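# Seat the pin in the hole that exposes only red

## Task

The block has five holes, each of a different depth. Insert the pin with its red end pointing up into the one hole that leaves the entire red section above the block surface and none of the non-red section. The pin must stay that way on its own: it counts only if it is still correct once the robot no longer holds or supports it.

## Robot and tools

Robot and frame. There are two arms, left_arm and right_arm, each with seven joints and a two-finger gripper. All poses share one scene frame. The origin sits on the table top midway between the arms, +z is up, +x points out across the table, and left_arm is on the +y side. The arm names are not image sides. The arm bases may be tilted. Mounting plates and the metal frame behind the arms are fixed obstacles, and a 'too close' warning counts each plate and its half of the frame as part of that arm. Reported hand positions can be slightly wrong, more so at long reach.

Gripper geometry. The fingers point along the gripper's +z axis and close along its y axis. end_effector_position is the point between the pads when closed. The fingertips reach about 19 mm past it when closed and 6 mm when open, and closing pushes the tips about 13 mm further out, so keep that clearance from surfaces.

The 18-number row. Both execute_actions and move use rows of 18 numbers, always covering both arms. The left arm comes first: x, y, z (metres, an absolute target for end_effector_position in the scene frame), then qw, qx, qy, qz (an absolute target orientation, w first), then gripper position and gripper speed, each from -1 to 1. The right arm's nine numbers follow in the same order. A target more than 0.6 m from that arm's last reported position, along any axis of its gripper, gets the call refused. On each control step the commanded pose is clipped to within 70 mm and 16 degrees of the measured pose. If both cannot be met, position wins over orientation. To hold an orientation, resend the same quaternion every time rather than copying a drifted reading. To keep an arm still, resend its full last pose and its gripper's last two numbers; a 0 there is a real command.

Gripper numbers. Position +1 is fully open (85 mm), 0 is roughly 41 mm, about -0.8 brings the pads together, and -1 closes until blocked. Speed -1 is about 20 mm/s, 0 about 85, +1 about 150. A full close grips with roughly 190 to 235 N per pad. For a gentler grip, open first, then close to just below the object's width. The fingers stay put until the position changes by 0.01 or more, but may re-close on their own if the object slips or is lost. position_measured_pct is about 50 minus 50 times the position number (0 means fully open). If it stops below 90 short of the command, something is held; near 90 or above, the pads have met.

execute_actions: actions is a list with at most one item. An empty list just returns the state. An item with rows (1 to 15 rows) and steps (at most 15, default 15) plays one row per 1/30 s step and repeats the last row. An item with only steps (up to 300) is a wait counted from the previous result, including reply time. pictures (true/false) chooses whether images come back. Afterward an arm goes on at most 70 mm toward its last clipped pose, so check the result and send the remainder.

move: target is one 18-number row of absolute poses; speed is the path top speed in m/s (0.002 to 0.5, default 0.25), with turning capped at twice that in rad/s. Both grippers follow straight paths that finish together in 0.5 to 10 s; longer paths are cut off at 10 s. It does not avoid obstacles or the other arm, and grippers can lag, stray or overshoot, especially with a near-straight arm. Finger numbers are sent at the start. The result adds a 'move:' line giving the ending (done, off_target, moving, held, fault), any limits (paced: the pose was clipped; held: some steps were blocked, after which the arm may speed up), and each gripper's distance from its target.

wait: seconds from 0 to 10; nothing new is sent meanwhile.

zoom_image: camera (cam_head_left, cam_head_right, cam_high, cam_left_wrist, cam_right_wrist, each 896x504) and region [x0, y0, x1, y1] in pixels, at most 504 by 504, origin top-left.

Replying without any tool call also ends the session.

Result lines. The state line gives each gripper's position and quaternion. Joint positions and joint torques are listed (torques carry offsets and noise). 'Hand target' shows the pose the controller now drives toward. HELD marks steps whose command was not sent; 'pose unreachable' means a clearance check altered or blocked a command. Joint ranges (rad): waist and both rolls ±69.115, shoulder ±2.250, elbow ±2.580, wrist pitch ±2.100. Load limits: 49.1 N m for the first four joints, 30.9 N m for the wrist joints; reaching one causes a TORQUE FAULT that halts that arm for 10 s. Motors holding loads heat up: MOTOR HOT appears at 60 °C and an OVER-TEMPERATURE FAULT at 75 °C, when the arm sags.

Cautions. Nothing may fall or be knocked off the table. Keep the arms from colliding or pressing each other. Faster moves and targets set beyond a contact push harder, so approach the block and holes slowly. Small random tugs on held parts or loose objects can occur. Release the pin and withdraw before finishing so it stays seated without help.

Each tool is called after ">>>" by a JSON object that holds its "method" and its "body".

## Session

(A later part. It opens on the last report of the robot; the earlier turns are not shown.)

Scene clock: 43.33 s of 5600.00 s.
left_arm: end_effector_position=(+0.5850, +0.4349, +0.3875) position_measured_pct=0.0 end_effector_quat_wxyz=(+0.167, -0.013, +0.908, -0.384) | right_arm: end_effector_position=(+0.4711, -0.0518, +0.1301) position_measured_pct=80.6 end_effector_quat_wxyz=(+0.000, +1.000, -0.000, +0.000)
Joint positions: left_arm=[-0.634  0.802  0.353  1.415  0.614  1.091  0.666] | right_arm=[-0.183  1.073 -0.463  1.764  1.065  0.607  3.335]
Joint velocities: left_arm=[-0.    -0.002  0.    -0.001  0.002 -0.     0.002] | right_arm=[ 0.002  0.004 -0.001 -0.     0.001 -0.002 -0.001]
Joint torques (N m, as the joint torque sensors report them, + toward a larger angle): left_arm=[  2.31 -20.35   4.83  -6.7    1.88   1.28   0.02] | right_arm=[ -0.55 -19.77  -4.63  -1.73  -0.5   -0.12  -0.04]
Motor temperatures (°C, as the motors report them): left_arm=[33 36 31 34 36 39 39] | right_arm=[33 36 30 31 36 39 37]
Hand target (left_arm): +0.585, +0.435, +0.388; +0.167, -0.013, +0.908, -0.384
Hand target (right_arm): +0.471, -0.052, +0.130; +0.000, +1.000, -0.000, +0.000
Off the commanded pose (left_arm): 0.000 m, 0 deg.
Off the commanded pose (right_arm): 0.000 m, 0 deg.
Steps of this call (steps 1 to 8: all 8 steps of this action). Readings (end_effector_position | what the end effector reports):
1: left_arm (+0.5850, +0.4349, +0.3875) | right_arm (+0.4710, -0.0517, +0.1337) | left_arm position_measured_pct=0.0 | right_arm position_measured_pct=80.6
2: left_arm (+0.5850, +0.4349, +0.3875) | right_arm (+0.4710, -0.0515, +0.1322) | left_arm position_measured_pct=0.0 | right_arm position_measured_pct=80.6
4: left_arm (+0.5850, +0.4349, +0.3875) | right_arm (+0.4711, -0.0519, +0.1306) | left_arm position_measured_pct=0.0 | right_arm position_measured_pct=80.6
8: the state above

>>> {"method": "move", "body": {"target": [0.585,0.4349,0.3875,0.167,-0.013,0.908,-0.384,1,0,0.4710,-0.0517,0.124,0,1,0,0,-1,0], "speed": 0.01}}

Scene clock: 45.93 s of 5600.00 s.
left_arm: end_effector_position=(+0.5850, +0.4349, +0.3875) position_measured_pct=0.0 end_effector_quat_wxyz=(+0.167, -0.013, +0.908, -0.384) | right_arm: end_effector_position=(+0.4711, -0.0517, +0.1240) position_measured_pct=80.6 end_effector_quat_wxyz=(+0.000, +1.000, -0.000, +0.000)
Joint positions: left_arm=[-0.634  0.802  0.353  1.415  0.614  1.091  0.666] | right_arm=[-0.186  1.085 -0.455  1.76   1.075  0.597  3.327]
Joint velocities: left_arm=[-0.     0.     0.    -0.001  0.002 -0.001 -0.   ] | right_arm=[ 0.     0.    -0.    -0.001  0.    -0.     0.001]
Joint torques (N m, as the joint torque sensors report them, + toward a larger angle): left_arm=[  2.26 -20.38   5.    -6.52   1.94   1.44   0.12] | right_arm=[ -1.39 -19.61  -4.3   -2.17  -0.49  -0.05   0.18]
Motor temperatures (°C, as the motors report them): left_arm=[33 36 31 34 36 39 39] | right_arm=[33 36 30 31 36 39 37]
Hand target (left_arm): +0.585, +0.435, +0.388; +0.167, -0.013, +0.908, -0.384
Hand target (right_arm): +0.471, -0.052, +0.124; +0.000, +1.000, -0.000, +0.000
Off the commanded pose (left_arm): 0.000 m, 0 deg.
Off the commanded pose (right_arm): 0.000 m, 0 deg.
move: done

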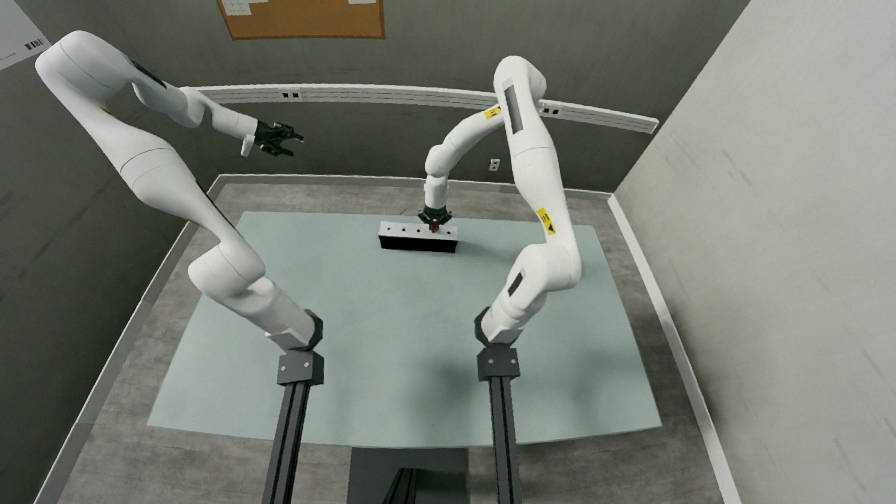

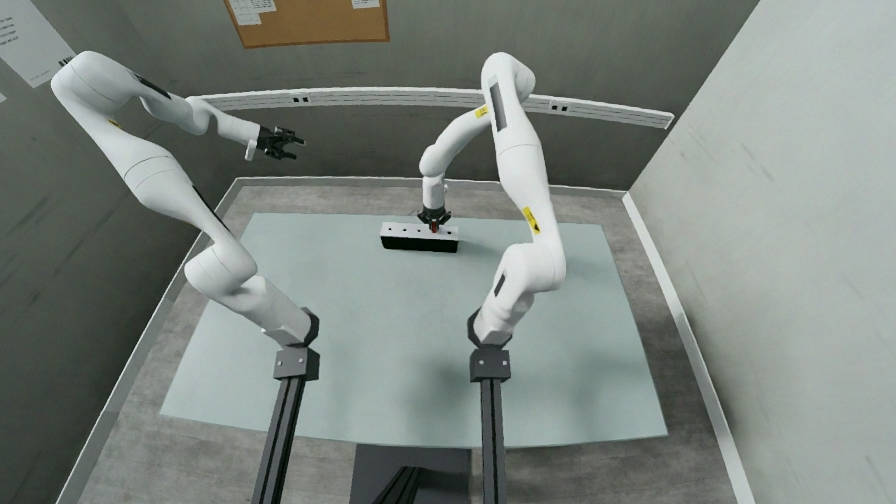

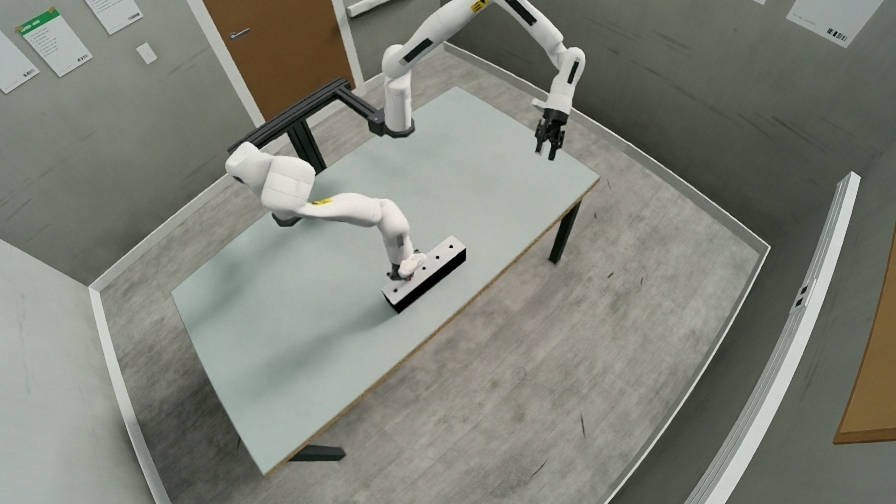

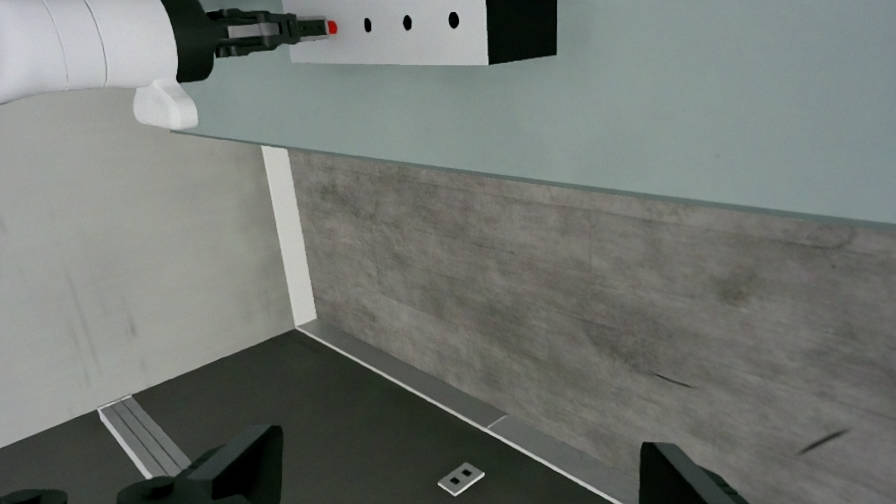

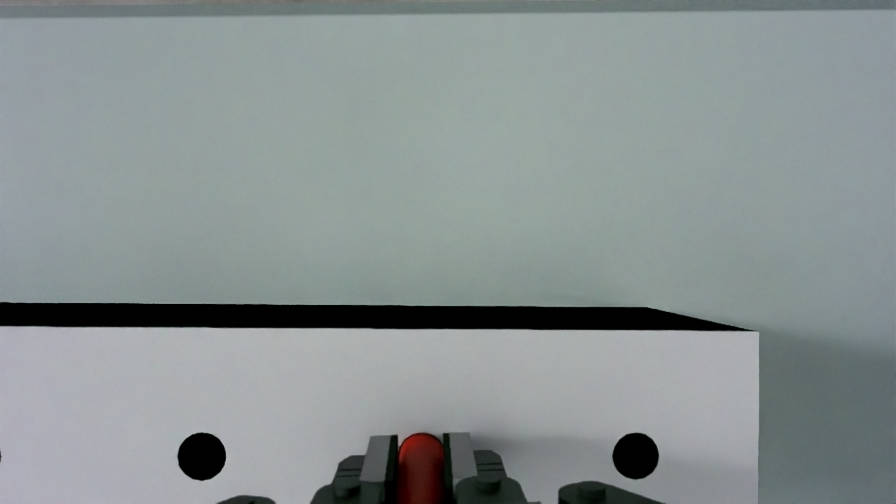

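Ambiguous; probe a bit further.

>>> {"method": "execute_actions", "body": {"actions": [{"rows":[[0.585,0.4349,0.3875,0.167,-0.013,0.908,-0.384,1,0,0.4710,-0.0517,0.1205,0,1,0,0,-1,0]],"steps":10}], "pictures": false}}

Scene clock: 47.20 s of 5600.00 s.
left_arm: end_effector_position=(+0.5850, +0.4349, +0.3875) position_measured_pct=0.0 end_effector_quat_wxyz=(+0.167, -0.013, +0.908, -0.384) | right_arm: end_effector_position=(+0.4711, -0.0517, +0.1206) position_measured_pct=80.6 end_effector_quat_wxyz=(-0.000, +1.000, -0.000, +0.000)
Joint positions: left_arm=[-0.634  0.802  0.353  1.415  0.614  1.091  0.666] | right_arm=[-0.188  1.092 -0.45   1.757  1.081  0.592  3.323]
Joint velocities: left_arm=[-0.    -0.    -0.     0.    -0.002  0.001 -0.001] | right_arm=[-0.001  0.001 -0.001  0.     0.     0.001 -0.001]
Joint torques (N m, as the joint torque sensors report them, + toward a larger angle): left_arm=[  2.23 -20.5    5.05  -6.91   1.9    1.21   0.05] | right_arm=[ -1.36 -20.2   -3.67  -1.85   0.06  -0.19   0.19]
Motor temperatures (°C, as the motors report them): left_arm=[33 36 31 34 36 39 39] | right_arm=[33 36 30 31 36 39 37]
Hand target (left_arm): +0.585, +0.435, +0.388; +0.167, -0.013, +0.908, -0.384
Hand target (right_arm): +0.471, -0.052, +0.120; -0.000, +1.000, -0.000, +0.000
Off the commanded pose (left_arm): 0.000 m, 0 deg.
Off the commanded pose (right_arm): 0.000 m, 0 deg.
Steps of this call (steps 1 to 28: nothing new was sent; steps 29 to 38: all 10 steps of this action). Readings (end_effector_position | what the end effector reports):
29: left_arm (+0.5850, +0.4349, +0.3875) | right_arm (+0.4709, -0.0516, +0.1236) | left_arm position_measured_pct=0.0 | right_arm position_measured_pct=80.6
30: left_arm (+0.5850, +0.4349, +0.3875) | right_arm (+0.4710, -0.0516, +0.1223) | left_arm position_measured_pct=0.0 | right_arm position_measured_pct=80.6
32: left_arm (+0.5850, +0.4349, +0.3875) | right_arm (+0.4711, -0.0519, +0.1210) | left_arm position_measured_pct=0.0 | right_arm position_measured_pct=80.6
36: left_arm (+0.5850, +0.4349, +0.3875) | right_arm (+0.4711, -0.0518, +0.1206) | left_arm position_measured_pct=0.0 | right_arm position_measured_pct=80.6
38: the state above

Too deep. Hole 5.

>>> {"method": "move", "body": {"target": [0.585,0.4349,0.3875,0.167,-0.013,0.908,-0.384,1,0,0.4710,-0.0517,0.194,0,1,0,0,-1,0], "speed": 0.06}}

>>> {"method": "move", "body": {"target": [0.585,0.4349,0.3875,0.167,-0.013,0.908,-0.384,1,0,0.4691,-0.1118,0.193,0,1,0,0,-1,0], "speed": 0.1}}

>>> {"method": "zoom_image", "body": {"camera": "cam_right_wrist", "region": [360, 350, 480, 450]}}

Scene clock: 51.03 s of 5600.00 s.
left_arm: end_effector_position=(+0.5850, +0.4349, +0.3875) position_measured_pct=0.0 end_effector_quat_wxyz=(+0.167, -0.013, +0.908, -0.384) | right_arm: end_effector_position=(+0.4707, -0.0516, +0.1939) position_measured_pct=80.6 end_effector_quat_wxyz=(+0.000, +1.000, +0.000, -0.000)
Joint positions: left_arm=[-0.634  0.802  0.353  1.415  0.614  1.091  0.666] | right_arm=[-0.145  0.949 -0.552  1.788  0.951  0.712  3.421]
Joint velocities: left_arm=[ 0.     0.    -0.    -0.001  0.     0.    -0.   ] | right_arm=[ 0.001 -0.006 -0.002  0.    -0.001  0.001  0.   ]
Joint torques (N m, as the joint torque sensors report them, + toward a larger angle): left_arm=[  2.31 -20.4    4.77  -6.75   1.89   1.43   0.11] | right_arm=[ -1.74 -19.53  -4.63  -3.01  -0.17  -0.15   0.06]
Motor temperatures (°C, as the motors report them): left_arm=[33 36 31 34 36 39 39] | right_arm=[33 36 30 31 36 39 37]
Hand target (left_arm): +0.585, +0.435, +0.388; +0.167, -0.013, +0.908, -0.384
Hand target (right_arm): +0.471, -0.052, +0.194; -0.000, +1.000, +0.000, -0.000
Off the commanded pose (left_arm): 0.000 m, 0 deg.
Off the commanded pose (right_arm): 0.000 m, 0 deg.
move: done

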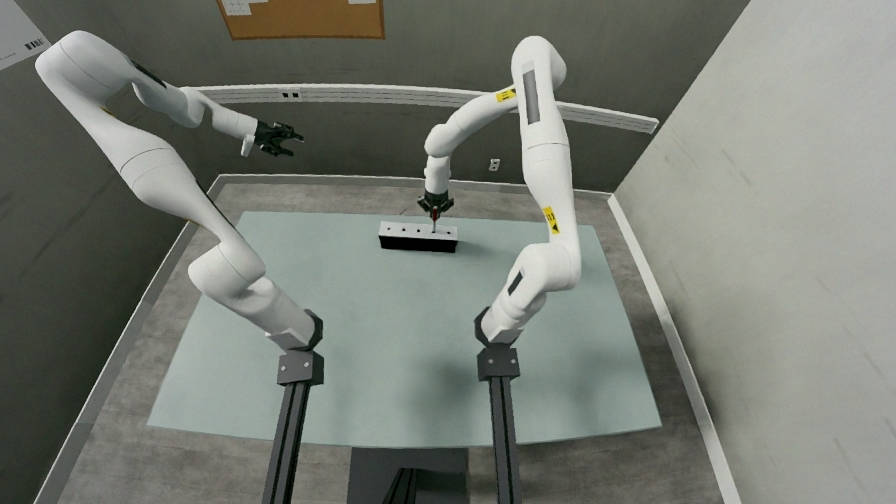

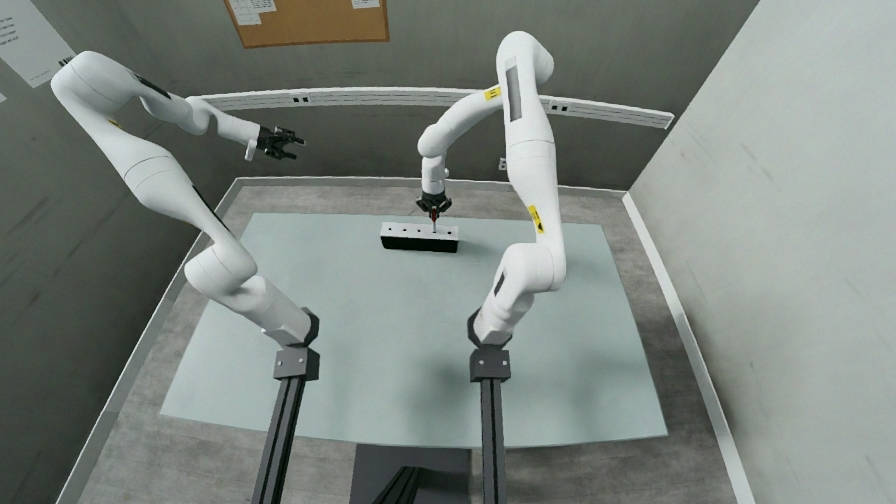

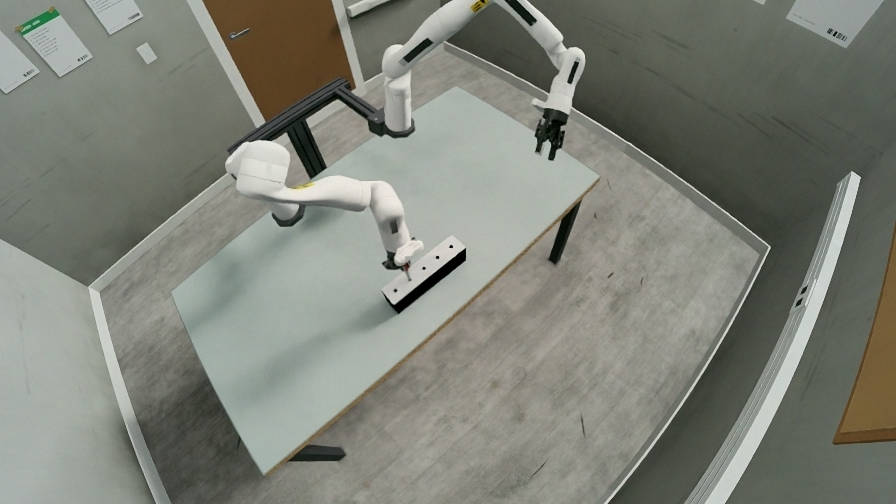

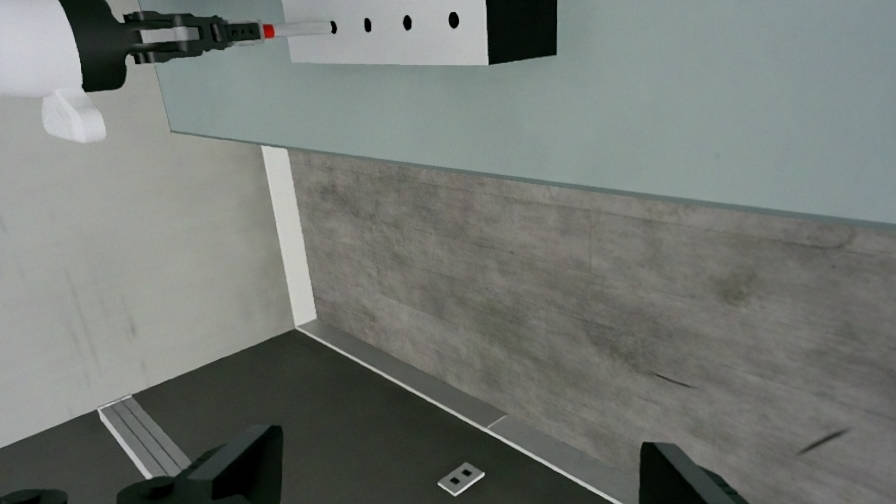

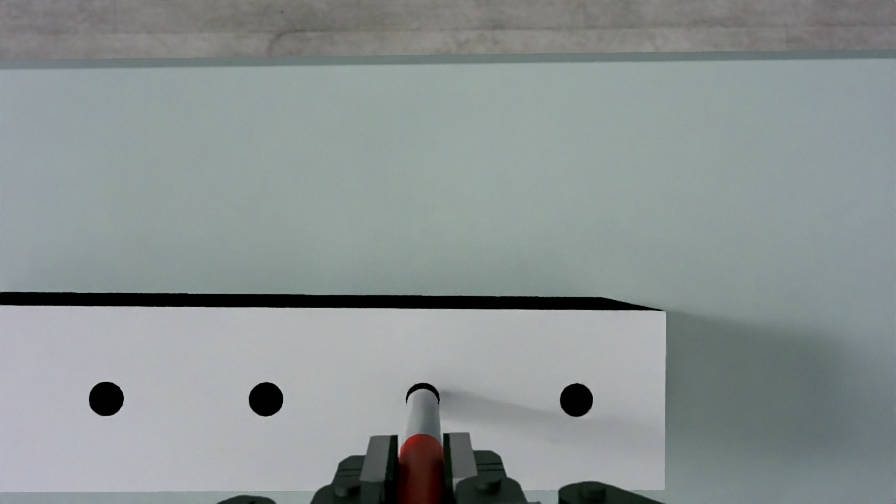

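Scene clock: 51.97 s of 5600.00 s.
left_arm: end_effector_position=(+0.5850, +0.4349, +0.3875) position_measured_pct=0.0 end_effector_quat_wxyz=(+0.167, -0.013, +0.908, -0.384) | right_arm: end_effector_position=(+0.4690, -0.1115, +0.1929) position_measured_pct=80.6 end_effector_quat_wxyz=(+0.000, +1.000, +0.000, +0.000)
Joint positions: left_arm=[-0.634  0.802  0.353  1.415  0.614  1.091  0.666] | right_arm=[-0.027  0.907 -0.535  1.875  0.986  0.652  3.479]
Joint velocities: left_arm=[-0.    -0.     0.    -0.002 -0.001 -0.001  0.002] | right_arm=[ 0.005 -0.002  0.002  0.002 -0.001 -0.     0.001]
Joint torques (N m, as the joint torque sensors report them, + toward a larger angle): left_arm=[  2.34 -20.34   4.78  -6.96   1.73   1.13   0.1 ] | right_arm=[ -1.35 -18.22  -5.06  -2.46  -0.37  -0.4   -0.02]
Motor temperatures (°C, as the motors report them): left_arm=[33 36 31 34 36 39 39] | right_arm=[33 36 30 31 36 39 37]
Hand target (left_arm): +0.585, +0.435, +0.388; +0.167, -0.013, +0.908, -0.384
Hand target (right_arm): +0.469, -0.112, +0.193; +0.000, +1.000, -0.000, +0.000
Off the commanded pose (left_arm): 0.000 m, 0 deg.
Off the commanded pose (right_arm): 0.000 m, 0 deg.
move: done

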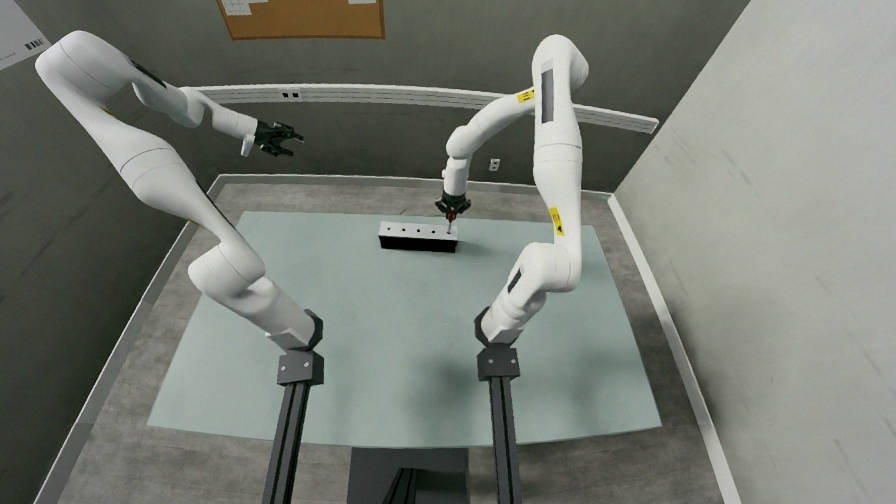

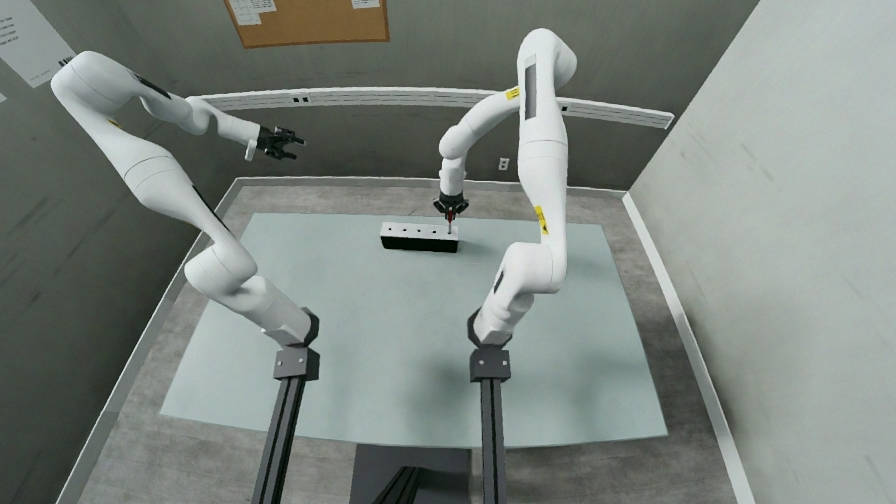

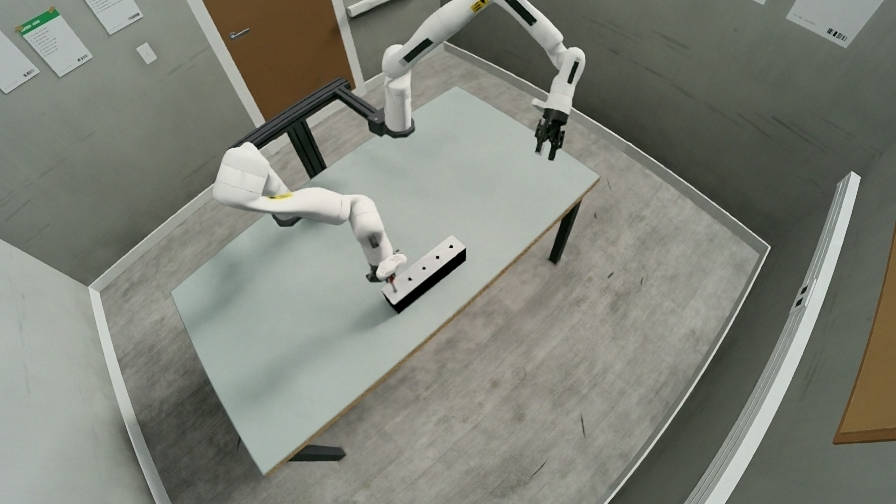

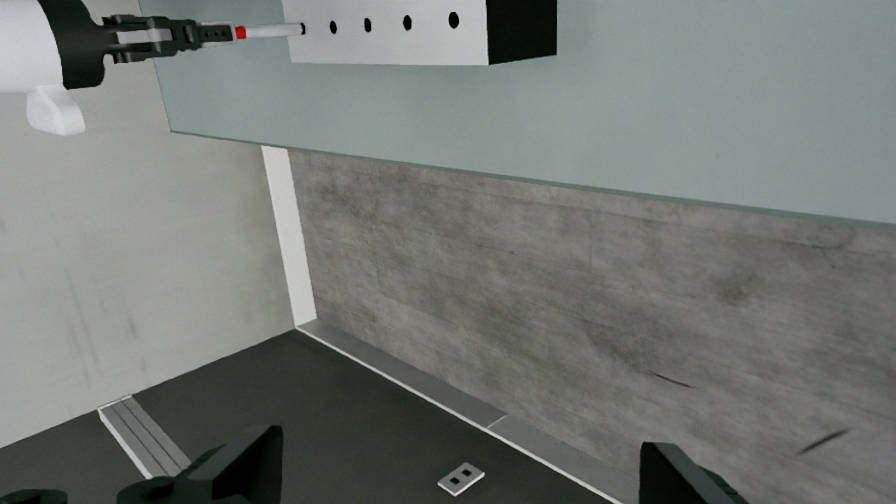

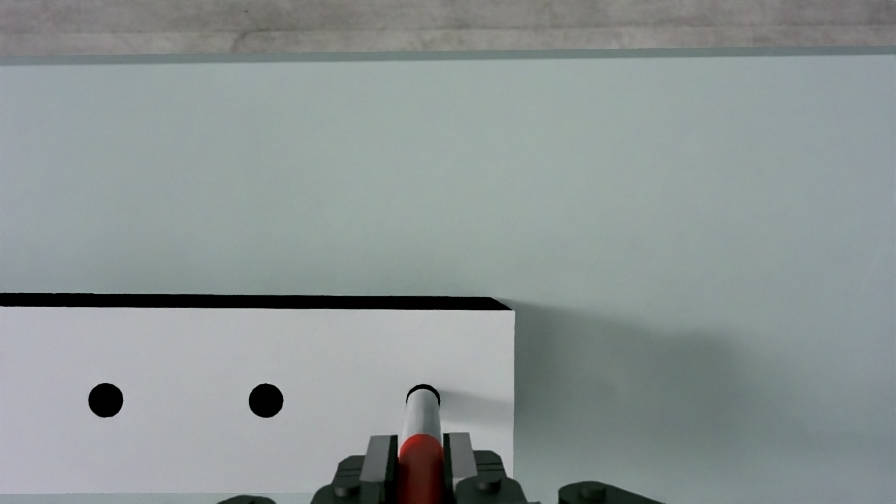

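Region (360, 350, 480, 450) of cam_right_wrist's 896x504 image, scaled by 4.200.

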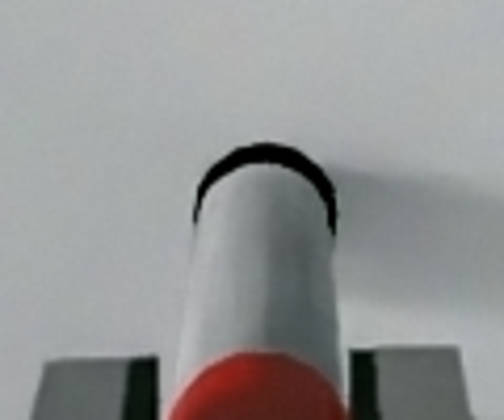

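Good.

>>> {"method": "execute_actions", "body": {"actions": [{"rows":[[0.585,0.4349,0.3875,0.167,-0.013,0.908,-0.384,1,0,0.4691,-0.1117,0.188,0,1,0,0,-1,0]],"steps":8}], "pictures": false}}

>>> {"method": "execute_actions", "body": {"actions": [{"rows":[[0.585,0.4349,0.3875,0.167,-0.013,0.908,-0.384,1,0,0.4691,-0.1117,0.184,0,1,0,0,-1,0]],"steps":8}], "pictures": false}}

Scene clock: 53.80 s of 5600.00 s.
left_arm: end_effector_position=(+0.5850, +0.4349, +0.3875) position_measured_pct=0.0 end_effector_quat_wxyz=(+0.167, -0.013, +0.908, -0.384) | right_arm: end_effector_position=(+0.4692, -0.1119, +0.1882) position_measured_pct=80.6 end_effector_quat_wxyz=(+0.000, +1.000, -0.000, +0.000)
Joint positions: left_arm=[-0.634  0.802  0.353  1.415  0.614  1.091  0.666] | right_arm=[-0.03   0.917 -0.527  1.874  0.996  0.644  3.471]
Joint velocities: left_arm=[-0.     0.001  0.     0.     0.002  0.    -0.001] | right_arm=[-0.001  0.003  0.    -0.001  0.002 -0.003 -0.003]
Joint torques (N m, as the joint torque sensors report them, + toward a larger angle): left_arm=[  2.24 -20.43   5.12  -6.66   1.77   1.35   0.02] | right_arm=[ -1.95 -18.16  -4.52  -2.42  -0.02  -0.19   0.15]
Motor temperatures (°C, as the motors report them): left_arm=[33 36 31 34 36 39 39] | right_arm=[33 36 30 31 36 39 37]
Hand target (left_arm): +0.585, +0.435, +0.388; +0.167, -0.013, +0.908, -0.384
Hand target (right_arm): +0.469, -0.112, +0.188; -0.000, +1.000, -0.000, +0.000
Off the commanded pose (left_arm): 0.000 m, 0 deg.
Off the commanded pose (right_arm): 0.000 m, 0 deg.
Steps of this call (steps 1 to 47: nothing new was sent; steps 48 to 55: all 8 steps of this action). Readings (end_effector_position | what the end effector reports):
48: left_arm (+0.5850, +0.4349, +0.3875) | right_arm (+0.4689, -0.1116, +0.1925) | left_arm position_measured_pct=0.0 | right_arm position_measured_pct=80.6
49: left_arm (+0.5850, +0.4349, +0.3875) | right_arm (+0.4689, -0.1113, +0.1908) | left_arm position_measured_pct=0.0 | right_arm position_measured_pct=80.6
51: left_arm (+0.5850, +0.4349, +0.3875) | right_arm (+0.4689, -0.1116, +0.1887) | left_arm position_measured_pct=0.0 | right_arm position_measured_pct=80.6
55: the state above

Scene clock: 54.07 s of 5600.00 s.
left_arm: end_effector_position=(+0.5850, +0.4349, +0.3875) position_measured_pct=0.0 end_effector_quat_wxyz=(+0.167, -0.013, +0.908, -0.384) | right_arm: end_effector_position=(+0.4692, -0.1118, +0.1841) position_measured_pct=80.6 end_effector_quat_wxyz=(+0.000, +1.000, -0.000, +0.000)
Joint positions: left_arm=[-0.634  0.802  0.353  1.415  0.614  1.091  0.666] | right_arm=[-0.033  0.925 -0.52   1.873  1.005  0.637  3.465]
Joint velocities: left_arm=[ 0.     0.     0.    -0.     0.003  0.002  0.001] | right_arm=[-0.003  0.002  0.002 -0.002  0.003 -0.001 -0.003]
Joint torques (N m, as the joint torque sensors report them, + toward a larger angle): left_arm=[  2.14 -20.52   4.99  -6.72   1.9    1.24   0.  ] | right_arm=[ -1.44 -18.    -4.44  -2.74   0.33  -0.23  -0.09]
Motor temperatures (°C, as the motors report them): left_arm=[33 36 31 34 36 39 39] | right_arm=[33 36 30 31 36 39 37]
Hand target (left_arm): +0.585, +0.435, +0.388; +0.167, -0.013, +0.908, -0.384
Hand target (right_arm): +0.469, -0.112, +0.184; +0.000, +1.000, -0.000, +0.000
Off the commanded pose (left_arm): 0.000 m, 0 deg.
Off the commanded pose (right_arm): 0.000 m, 0 deg.
Steps of this call (steps 1 to 8: all 8 steps of this action). Readings (end_effector_position | what the end effector reports):
1: left_arm (+0.5850, +0.4349, +0.3875) | right_arm (+0.4691, -0.1117, +0.1877) | left_arm position_measured_pct=0.0 | right_arm position_measured_pct=80.6
2: left_arm (+0.5850, +0.4349, +0.3875) | right_arm (+0.4690, -0.1114, +0.1862) | left_arm position_measured_pct=0.0 | right_arm position_measured_pct=80.6
4: left_arm (+0.5850, +0.4349, +0.3875) | right_arm (+0.4691, -0.1119, +0.1846) | left_arm position_measured_pct=0.0 | right_arm position_measured_pct=80.6
8: the state above

>>> {"method": "execute_actions", "body": {"actions": [{"rows":[[0.585,0.4349,0.3875,0.167,-0.013,0.908,-0.384,1,0,0.4691,-0.1117,0.177,0,1,0,0,-1,0]],"steps":6}], "pictures": false}}

>>> {"method": "execute_actions", "body": {"actions": [{"rows":[[0.585,0.4349,0.3875,0.167,-0.013,0.908,-0.384,1,0,0.4691,-0.1117,0.170,0,1,0,0,-1,0]],"steps":6}], "pictures": false}}

>>> {"method": "execute_actions", "body": {"actions": [{"rows":[[0.585,0.4349,0.3875,0.167,-0.013,0.908,-0.384,1,0,0.4691,-0.1117,0.165,0,1,0,0,-1,0]],"steps":8}], "pictures": false}}

Scene clock: 56.37 s of 5600.00 s.
left_arm: end_effector_position=(+0.5850, +0.4349, +0.3875) position_measured_pct=0.0 end_effector_quat_wxyz=(+0.167, -0.013, +0.908, -0.384) | right_arm: end_effector_position=(+0.4692, -0.1118, +0.1775) position_measured_pct=80.6 end_effector_quat_wxyz=(-0.000, +1.000, -0.000, +0.000)
Joint positions: left_arm=[-0.634  0.802  0.353  1.415  0.614  1.091  0.666] | right_arm=[-0.038  0.938 -0.509  1.872  1.019  0.624  3.453]
Joint velocities: left_arm=[-0.     0.002  0.     0.     0.     0.001 -0.001] | right_arm=[-0.008  0.01   0.009  0.001  0.013 -0.012 -0.012]
Joint torques (N m, as the joint torque sensors report them, + toward a larger angle): left_arm=[  2.14 -20.46   5.2   -6.6    1.9    1.37   0.06] | right_arm=[ -1.11 -19.17  -4.05  -1.87  -0.06  -0.46  -0.31]
Motor temperatures (°C, as the motors report them): left_arm=[33 36 31 34 36 39 39] | right_arm=[33 36 30 31 36 39 37]
Hand target (left_arm): +0.585, +0.435, +0.388; +0.167, -0.013, +0.908, -0.384
Hand target (right_arm): +0.469, -0.112, +0.177; -0.000, +1.000, -0.000, -0.000
Off the commanded pose (left_arm): 0.000 m, 0 deg.
Off the commanded pose (right_arm): 0.000 m, 0 deg.
Steps of this call (steps 1 to 63: nothing new was sent; steps 64 to 69: all 6 steps of this action). Readings (end_effector_position | what the end effector reports):
64: left_arm (+0.5850, +0.4349, +0.3875) | right_arm (+0.4690, -0.1116, +0.1835) | left_arm position_measured_pct=0.0 | right_arm position_measured_pct=80.6
65: left_arm (+0.5850, +0.4349, +0.3875) | right_arm (+0.4688, -0.1114, +0.1813) | left_arm position_measured_pct=0.0 | right_arm position_measured_pct=80.6
67: left_arm (+0.5850, +0.4349, +0.3875) | right_arm (+0.4690, -0.1120, +0.1780) | left_arm position_measured_pct=0.0 | right_arm position_measured_pct=80.6
69: the state above

Scene clock: 56.57 s of 5600.00 s.
left_arm: end_effector_position=(+0.5850, +0.4349, +0.3875) position_measured_pct=0.0 end_effector_quat_wxyz=(+0.167, -0.013, +0.908, -0.384) | right_arm: end_effector_position=(+0.4692, -0.1119, +0.1705) position_measured_pct=80.6 end_effector_quat_wxyz=(-0.000, +1.000, -0.000, +0.000)
Joint positions: left_arm=[-0.634  0.802  0.353  1.415  0.614  1.091  0.666] | right_arm=[-0.044  0.952 -0.498  1.87   1.034  0.612  3.442]
Joint velocities: left_arm=[-0.     0.001  0.     0.001  0.001 -0.     0.   ] | right_arm=[-0.007  0.014  0.01  -0.     0.014 -0.008 -0.012]
Joint torques (N m, as the joint torque sensors report them, + toward a larger angle): left_arm=[  2.23 -20.53   5.12  -6.8    1.91   1.26  -0.03] | right_arm=[ -1.21 -18.79  -3.57  -2.05  -0.43   0.09  -0.03]
Motor temperatures (°C, as the motors report them): left_arm=[33 36 31 34 36 39 39] | right_arm=[33 36 30 31 36 39 37]
Hand target (left_arm): +0.585, +0.435, +0.388; +0.167, -0.013, +0.908, -0.384
Hand target (right_arm): +0.469, -0.112, +0.170; -0.000, +1.000, -0.000, -0.000
Off the commanded pose (left_arm): 0.000 m, 0 deg.
Off the commanded pose (right_arm): 0.001 m, 0 deg.
Steps of this call (steps 1 to 6: all 6 steps of this action). Readings (end_effector_position | what the end effector reports):
1: left_arm (+0.5850, +0.4349, +0.3875) | right_arm (+0.4690, -0.1117, +0.1768) | left_arm position_measured_pct=0.0 | right_arm position_measured_pct=80.6
2: left_arm (+0.5850, +0.4349, +0.3875) | right_arm (+0.4689, -0.1114, +0.1745) | left_arm position_measured_pct=0.0 | right_arm position_measured_pct=80.6
4: left_arm (+0.5850, +0.4349, +0.3875) | right_arm (+0.4691, -0.1120, +0.1711) | left_arm position_measured_pct=0.0 | right_arm position_measured_pct=80.6
6: the state above

Scene clock: 56.83 s of 5600.00 s.
left_arm: end_effector_position=(+0.5850, +0.4349, +0.3875) position_measured_pct=0.0 end_effector_quat_wxyz=(+0.167, -0.013, +0.908, -0.384) | right_arm: end_effector_position=(+0.4692, -0.1118, +0.1652) position_measured_pct=80.6 end_effector_quat_wxyz=(+0.000, +1.000, -0.000, +0.000)
Joint positions: left_arm=[-0.634  0.802  0.353  1.415  0.614  1.091  0.666] | right_arm=[-0.048  0.963 -0.489  1.868  1.045  0.603  3.432]
Joint velocities: left_arm=[-0.    -0.001 -0.    -0.002  0.001 -0.001 -0.001] | right_arm=[-0.003  0.004  0.002 -0.001  0.003 -0.003 -0.002]
Joint torques (N m, as the joint torque sensors report them, + toward a larger angle): left_arm=[  2.23 -20.24   4.95  -6.64   1.87   1.35   0.05] | right_arm=[ -1.45 -18.59  -3.94  -2.04  -0.31  -0.18  -0.47]
Motor temperatures (°C, as the motors report them): left_arm=[33 36 31 34 36 39 39] | right_arm=[33 36 30 31 36 39 37]
Hand target (left_arm): +0.585, +0.435, +0.388; +0.167, -0.013, +0.908, -0.384
Hand target (right_arm): +0.469, -0.112, +0.165; +0.000, +1.000, -0.000, +0.000
Off the commanded pose (left_arm): 0.000 m, 0 deg.
Off the commanded pose (right_arm): 0.000 m, 0 deg.
Steps of this call (steps 1 to 8: all 8 steps of this action). Readings (end_effector_position | what the end effector reports):
1: left_arm (+0.5850, +0.4349, +0.3875) | right_arm (+0.4690, -0.1117, +0.1698) | left_arm position_measured_pct=0.0 | right_arm position_measured_pct=80.6
2: left_arm (+0.5850, +0.4349, +0.3875) | right_arm (+0.4689, -0.1115, +0.1680) | left_arm position_measured_pct=0.0 | right_arm position_measured_pct=80.6
4: left_arm (+0.5850, +0.4349, +0.3875) | right_arm (+0.4690, -0.1120, +0.1658) | left_arm position_measured_pct=0.0 | right_arm position_measured_pct=80.6
8: the state above

>>> {"method": "execute_actions", "body": {"actions": [{"rows":[[0.585,0.4349,0.3875,0.167,-0.013,0.908,-0.384,1,0,0.4691,-0.1117,0.159,0,1,0,0,-1,0]],"steps":8}], "pictures": false}}

Scene clock: 57.83 s of 5600.00 s.
left_arm: end_effector_position=(+0.5850, +0.4349, +0.3875) position_measured_pct=0.0 end_effector_quat_wxyz=(+0.167, -0.013, +0.908, -0.384) | right_arm: end_effector_position=(+0.4692, -0.1118, +0.1592) position_measured_pct=80.6 end_effector_quat_wxyz=(+0.000, +1.000, -0.000, +0.000)
Joint positions: left_arm=[-0.634  0.802  0.353  1.415  0.614  1.091  0.666] | right_arm=[-0.053  0.975 -0.479  1.866  1.058  0.592  3.422]
Joint velocities: left_arm=[-0.    -0.     0.    -0.    -0.001  0.    -0.001] | right_arm=[-0.003  0.004  0.003 -0.001  0.004  0.    -0.004]
Joint torques (N m, as the joint torque sensors report them, + toward a larger angle): left_arm=[  2.01 -20.33   4.96  -6.74   1.88   1.33   0.07] | right_arm=[ -1.57 -19.11  -4.73  -1.96  -0.32  -0.19  -0.14]
Motor temperatures (°C, as the motors report them): left_arm=[33 36 31 34 36 39 39] | right_arm=[33 36 30 31 36 39 37]
Hand target (left_arm): +0.585, +0.435, +0.388; +0.167, -0.013, +0.908, -0.384
Hand target (right_arm): +0.469, -0.112, +0.159; +0.000, +1.000, -0.000, +0.000
Off the commanded pose (left_arm): 0.000 m, 0 deg.
Off the commanded pose (right_arm): 0.000 m, 0 deg.
Steps of this call (steps 1 to 22: nothing new was sent; steps 23 to 30: all 8 steps of this action). Readings (end_effector_position | what the end effector reports):
23: left_arm (+0.5850, +0.4349, +0.3875) | right_arm (+0.4690, -0.1116, +0.1645) | left_arm position_measured_pct=0.0 | right_arm position_measured_pct=80.6
24: left_arm (+0.5850, +0.4349, +0.3875) | right_arm (+0.4689, -0.1114, +0.1625) | left_arm position_measured_pct=0.0 | right_arm position_measured_pct=80.6
26: left_arm (+0.5850, +0.4349, +0.3875) | right_arm (+0.4691, -0.1120, +0.1599) | left_arm position_measured_pct=0.0 | right_arm position_measured_pct=80.6
30: the state above

>>> {"method": "execute_actions", "body": {"actions": [{"rows":[[0.585,0.4349,0.3875,0.167,-0.013,0.908,-0.384,1,0,0.4691,-0.1117,0.153,0,1,0,0,-1,0]],"steps":8}], "pictures": false}}

Scene clock: 59.03 s of 5600.00 s.
left_arm: end_effector_position=(+0.5850, +0.4349, +0.3875) position_measured_pct=0.0 end_effector_quat_wxyz=(+0.167, -0.013, +0.908, -0.384) | right_arm: end_effector_position=(+0.4692, -0.1118, +0.1532) position_measured_pct=80.6 end_effector_quat_wxyz=(+0.000, +1.000, -0.000, +0.000)
Joint positions: left_arm=[-0.634  0.802  0.353  1.415  0.614  1.091  0.666] | right_arm=[-0.057  0.987 -0.47   1.863  1.071  0.582  3.412]
Joint velocities: left_arm=[-0.     0.    -0.    -0.    -0.    -0.001 -0.002] | right_arm=[-0.003  0.004  0.002 -0.001  0.004  0.    -0.003]
Joint torques (N m, as the joint torque sensors report them, + toward a larger angle): left_arm=[  2.48 -20.33   5.3   -6.75   1.82   1.35   0.16] | right_arm=[ -1.42 -18.81  -4.43  -1.65  -0.06  -0.62  -0.11]
Motor temperatures (°C, as the motors report them): left_arm=[33 36 31 34 36 39 39] | right_arm=[33 36 30 31 36 39 37]
Hand target (left_arm): +0.585, +0.435, +0.388; +0.167, -0.013, +0.908, -0.384
Hand target (right_arm): +0.469, -0.112, +0.153; +0.000, +1.000, -0.000, +0.000
Off the commanded pose (left_arm): 0.000 m, 0 deg.
Off the commanded pose (right_arm): 0.000 m, 0 deg.
Steps of this call (steps 1 to 28: nothing new was sent; steps 29 to 36: all 8 steps of this action). Readings (end_effector_position | what the end effector reports):
29: left_arm (+0.5850, +0.4349, +0.3875) | right_arm (+0.4690, -0.1116, +0.1585) | left_arm position_measured_pct=0.0 | right_arm position_measured_pct=80.6
30: left_arm (+0.5850, +0.4349, +0.3875) | right_arm (+0.4689, -0.1115, +0.1565) | left_arm position_measured_pct=0.0 | right_arm position_measured_pct=80.6
32: left_arm (+0.5850, +0.4349, +0.3875) | right_arm (+0.4691, -0.1120, +0.1539) | left_arm position_measured_pct=0.0 | right_arm position_measured_pct=80.6
36: the state above

>>> {"method": "execute_actions", "body": {"actions": [{"rows":[[0.585,0.4349,0.3875,0.167,-0.013,0.908,-0.384,1,0,0.4691,-0.1117,0.148,0,1,0,0,-1,0]],"steps":8}], "pictures": false}}

Scene clock: 59.97 s of 5600.00 s.
left_arm: end_effector_position=(+0.5850, +0.4349, +0.3875) position_measured_pct=0.0 end_effector_quat_wxyz=(+0.167, -0.013, +0.908, -0.384) | right_arm: end_effector_position=(+0.4692, -0.1118, +0.1482) position_measured_pct=80.6 end_effector_quat_wxyz=(+0.000, +1.000, -0.000, +0.000)
Joint positions: left_arm=[-0.634  0.802  0.353  1.415  0.614  1.091  0.666] | right_arm=[-0.061  0.997 -0.461  1.861  1.081  0.573  3.403]
Joint velocities: left_arm=[-0.    -0.     0.    -0.    -0.002  0.001  0.001] | right_arm=[-0.002  0.005  0.001 -0.     0.003 -0.001 -0.003]
Joint torques (N m, as the joint torque sensors report them, + toward a larger angle): left_arm=[  2.42 -20.41   5.13  -6.59   1.71   1.35   0.17] | right_arm=[ -1.72 -18.91  -3.97  -1.86  -0.23  -0.79   0.18]
Motor temperatures (°C, as the motors report them): left_arm=[33 36 31 34 36 39 39] | right_arm=[33 36 30 31 36 39 37]
Hand target (left_arm): +0.585, +0.435, +0.388; +0.167, -0.013, +0.908, -0.384
Hand target (right_arm): +0.469, -0.112, +0.148; +0.000, +1.000, -0.000, +0.000
Off the commanded pose (left_arm): 0.000 m, 0 deg.
Off the commanded pose (right_arm): 0.000 m, 0 deg.
Steps of this call (steps 1 to 20: nothing new was sent; steps 21 to 28: all 8 steps of this action). Readings (end_effector_position | what the end effector reports):
21: left_arm (+0.5850, +0.4349, +0.3875) | right_arm (+0.4690, -0.1116, +0.1525) | left_arm position_measured_pct=0.0 | right_arm position_measured_pct=80.6
22: left_arm (+0.5850, +0.4349, +0.3875) | right_arm (+0.4689, -0.1115, +0.1508) | left_arm position_measured_pct=0.0 | right_arm position_measured_pct=80.6
24: left_arm (+0.5850, +0.4349, +0.3875) | right_arm (+0.4691, -0.1119, +0.1487) | left_arm position_measured_pct=0.0 | right_arm position_measured_pct=80.6
28: the state above

>>> {"method": "execute_actions", "body": {"actions": [{"rows":[[0.585,0.4349,0.3875,0.167,-0.013,0.908,-0.384,1,0,0.4691,-0.1117,0.142,0,1,0,0,-1,0]],"steps":8}], "pictures": false}}

Scene clock: 60.90 s of 5600.00 s.
left_arm: end_effector_position=(+0.5850, +0.4349, +0.3875) position_measured_pct=0.0 end_effector_quat_wxyz=(+0.167, -0.013, +0.908, -0.384) | right_arm: end_effector_position=(+0.4692, -0.1118, +0.1422) position_measured_pct=80.6 end_effector_quat_wxyz=(+0.000, +1.000, -0.000, +0.000)
Joint positions: left_arm=[-0.634  0.802  0.353  1.415  0.614  1.091  0.666] | right_arm=[-0.065  1.009 -0.452  1.858  1.094  0.563  3.393]
Joint velocities: left_arm=[ 0.    -0.001 -0.     0.001  0.     0.001  0.   ] | right_arm=[-0.002  0.005  0.003 -0.001  0.004 -0.001 -0.003]
Joint torques (N m, as the joint torque sensors report them, + toward a larger angle): left_arm=[  2.09 -20.53   4.87  -6.77   1.92   1.27   0.15] | right_arm=[ -0.84 -18.72  -4.5   -1.13  -0.04  -0.68   0.21]
Motor temperatures (°C, as the motors report them): left_arm=[33 36 31 34 36 39 39] | right_arm=[33 36 30 31 36 39 37]
Hand target (left_arm): +0.585, +0.435, +0.388; +0.167, -0.013, +0.908, -0.384
Hand target (right_arm): +0.469, -0.112, +0.142; +0.000, +1.000, -0.000, +0.000
Off the commanded pose (left_arm): 0.000 m, 0 deg.
Off the commanded pose (right_arm): 0.000 m, 0 deg.
Steps of this call (steps 1 to 20: nothing new was sent; steps 21 to 28: all 8 steps of this action). Readings (end_effector_position | what the end effector reports):
21: left_arm (+0.5850, +0.4349, +0.3875) | right_arm (+0.4689, -0.1116, +0.1475) | left_arm position_measured_pct=0.0 | right_arm position_measured_pct=80.6
22: left_arm (+0.5850, +0.4349, +0.3875) | right_arm (+0.4689, -0.1115, +0.1455) | left_arm position_measured_pct=0.0 | right_arm position_measured_pct=80.6
24: left_arm (+0.5850, +0.4349, +0.3875) | right_arm (+0.4691, -0.1120, +0.1429) | left_arm position_measured_pct=0.0 | right_arm position_measured_pct=80.6
28: the state above

>>> {"method": "execute_actions", "body": {"actions": [{"rows":[[0.585,0.4349,0.3875,0.167,-0.013,0.908,-0.384,1,0,0.4691,-0.1117,0.135,0,1,0,0,-1,0]],"steps":8}], "pictures": false}}

>>> {"method": "execute_actions", "body": {"actions": [{"rows":[[0.585,0.4349,0.3875,0.167,-0.013,0.908,-0.384,1,0,0.4691,-0.1117,0.130,0,1,0,0,-1,0]],"steps":8}], "pictures": false}}

Scene clock: 62.47 s of 5600.00 s.
left_arm: end_effector_position=(+0.5850, +0.4349, +0.3875) position_measured_pct=0.0 end_effector_quat_wxyz=(+0.167, -0.013, +0.908, -0.384) | right_arm: end_effector_position=(+0.4693, -0.1118, +0.1352) position_measured_pct=80.6 end_effector_quat_wxyz=(-0.000, +1.000, -0.000, +0.000)
Joint positions: left_arm=[-0.634  0.802  0.353  1.415  0.614  1.091  0.666] | right_arm=[-0.071  1.023 -0.44   1.854  1.108  0.551  3.381]
Joint velocities: left_arm=[-0.    -0.001  0.     0.001  0.    -0.001  0.   ] | right_arm=[-0.003  0.004  0.005 -0.002  0.004 -0.004 -0.005]
Joint torques (N m, as the joint torque sensors report them, + toward a larger angle): left_arm=[  2.06 -20.61   5.01  -6.93   1.75   1.24   0.18] | right_arm=[ -1.68 -19.17  -3.87  -1.32   0.26  -0.19  -0.22]
Motor temperatures (°C, as the motors report them): left_arm=[33 36 31 34 36 39 39] | right_arm=[33 36 30 31 36 39 37]
Hand target (left_arm): +0.585, +0.435, +0.388; +0.167, -0.013, +0.908, -0.384
Hand target (right_arm): +0.469, -0.112, +0.135; +0.000, +1.000, -0.000, +0.000
Off the commanded pose (left_arm): 0.000 m, 0 deg.
Off the commanded pose (right_arm): 0.000 m, 0 deg.
Steps of this call (steps 1 to 39: nothing new was sent; steps 40 to 47: all 8 steps of this action). Readings (end_effector_position | what the end effector reports):
40: left_arm (+0.5850, +0.4349, +0.3875) | right_arm (+0.4689, -0.1116, +0.1415) | left_arm position_measured_pct=0.0 | right_arm position_measured_pct=80.6
41: left_arm (+0.5850, +0.4349, +0.3875) | right_arm (+0.4689, -0.1115, +0.1393) | left_arm position_measured_pct=0.0 | right_arm position_measured_pct=80.6
43: left_arm (+0.5850, +0.4349, +0.3875) | right_arm (+0.4692, -0.1120, +0.1361) | left_arm position_measured_pct=0.0 | right_arm position_measured_pct=80.6
47: the state above

Scene clock: 62.73 s of 5600.00 s.
left_arm: end_effector_position=(+0.5850, +0.4349, +0.3875) position_measured_pct=0.0 end_effector_quat_wxyz=(+0.167, -0.013, +0.908, -0.384) | right_arm: end_effector_position=(+0.4693, -0.1117, +0.1314) position_measured_pct=80.6 end_effector_quat_wxyz=(+0.000, +1.000, -0.000, +0.001)
Joint positions: left_arm=[-0.634  0.802  0.353  1.415  0.614  1.091  0.666] | right_arm=[-0.075  1.031 -0.433  1.852  1.118  0.544  3.373]
Joint velocities: left_arm=[ 0.    -0.001  0.     0.001 -0.001 -0.001 -0.001] | right_arm=[-0.003 -0.     0.002  0.001  0.003  0.001 -0.003]
Joint torques (N m, as the joint torque sensors report them, + toward a larger angle): left_arm=[  2.11 -20.49   5.13  -6.87   1.68   1.24   0.09] | right_arm=[ -1.43 -16.5   -3.07  -2.48   0.24  -0.89   0.03]
Motor temperatures (°C, as the motors report them): left_arm=[33 36 31 34 36 39 39] | right_arm=[33 36 30 31 36 39 37]
Hand target (left_arm): +0.585, +0.435, +0.388; +0.167, -0.013, +0.908, -0.384
Hand target (right_arm): +0.469, -0.112, +0.130; +0.000, +1.000, -0.000, +0.000
Off the commanded pose (left_arm): 0.000 m, 0 deg.
Off the commanded pose (right_arm): 0.001 m, 0 deg.
Steps of this call (steps 1 to 8: all 8 steps of this action). Readings (end_effector_position | what the end effector reports):
1: left_arm (+0.5850, +0.4349, +0.3875) | right_arm (+0.4691, -0.1117, +0.1347) | left_arm position_measured_pct=0.0 | right_arm position_measured_pct=80.6
2: left_arm (+0.5850, +0.4349, +0.3875) | right_arm (+0.4690, -0.1115, +0.1329) | left_arm position_measured_pct=0.0 | right_arm position_measured_pct=80.6
4: left_arm (+0.5850, +0.4349, +0.3875) | right_arm (+0.4694, -0.1117, +0.1314) | left_arm position_measured_pct=0.0 | right_arm position_measured_pct=80.6
8: the state above


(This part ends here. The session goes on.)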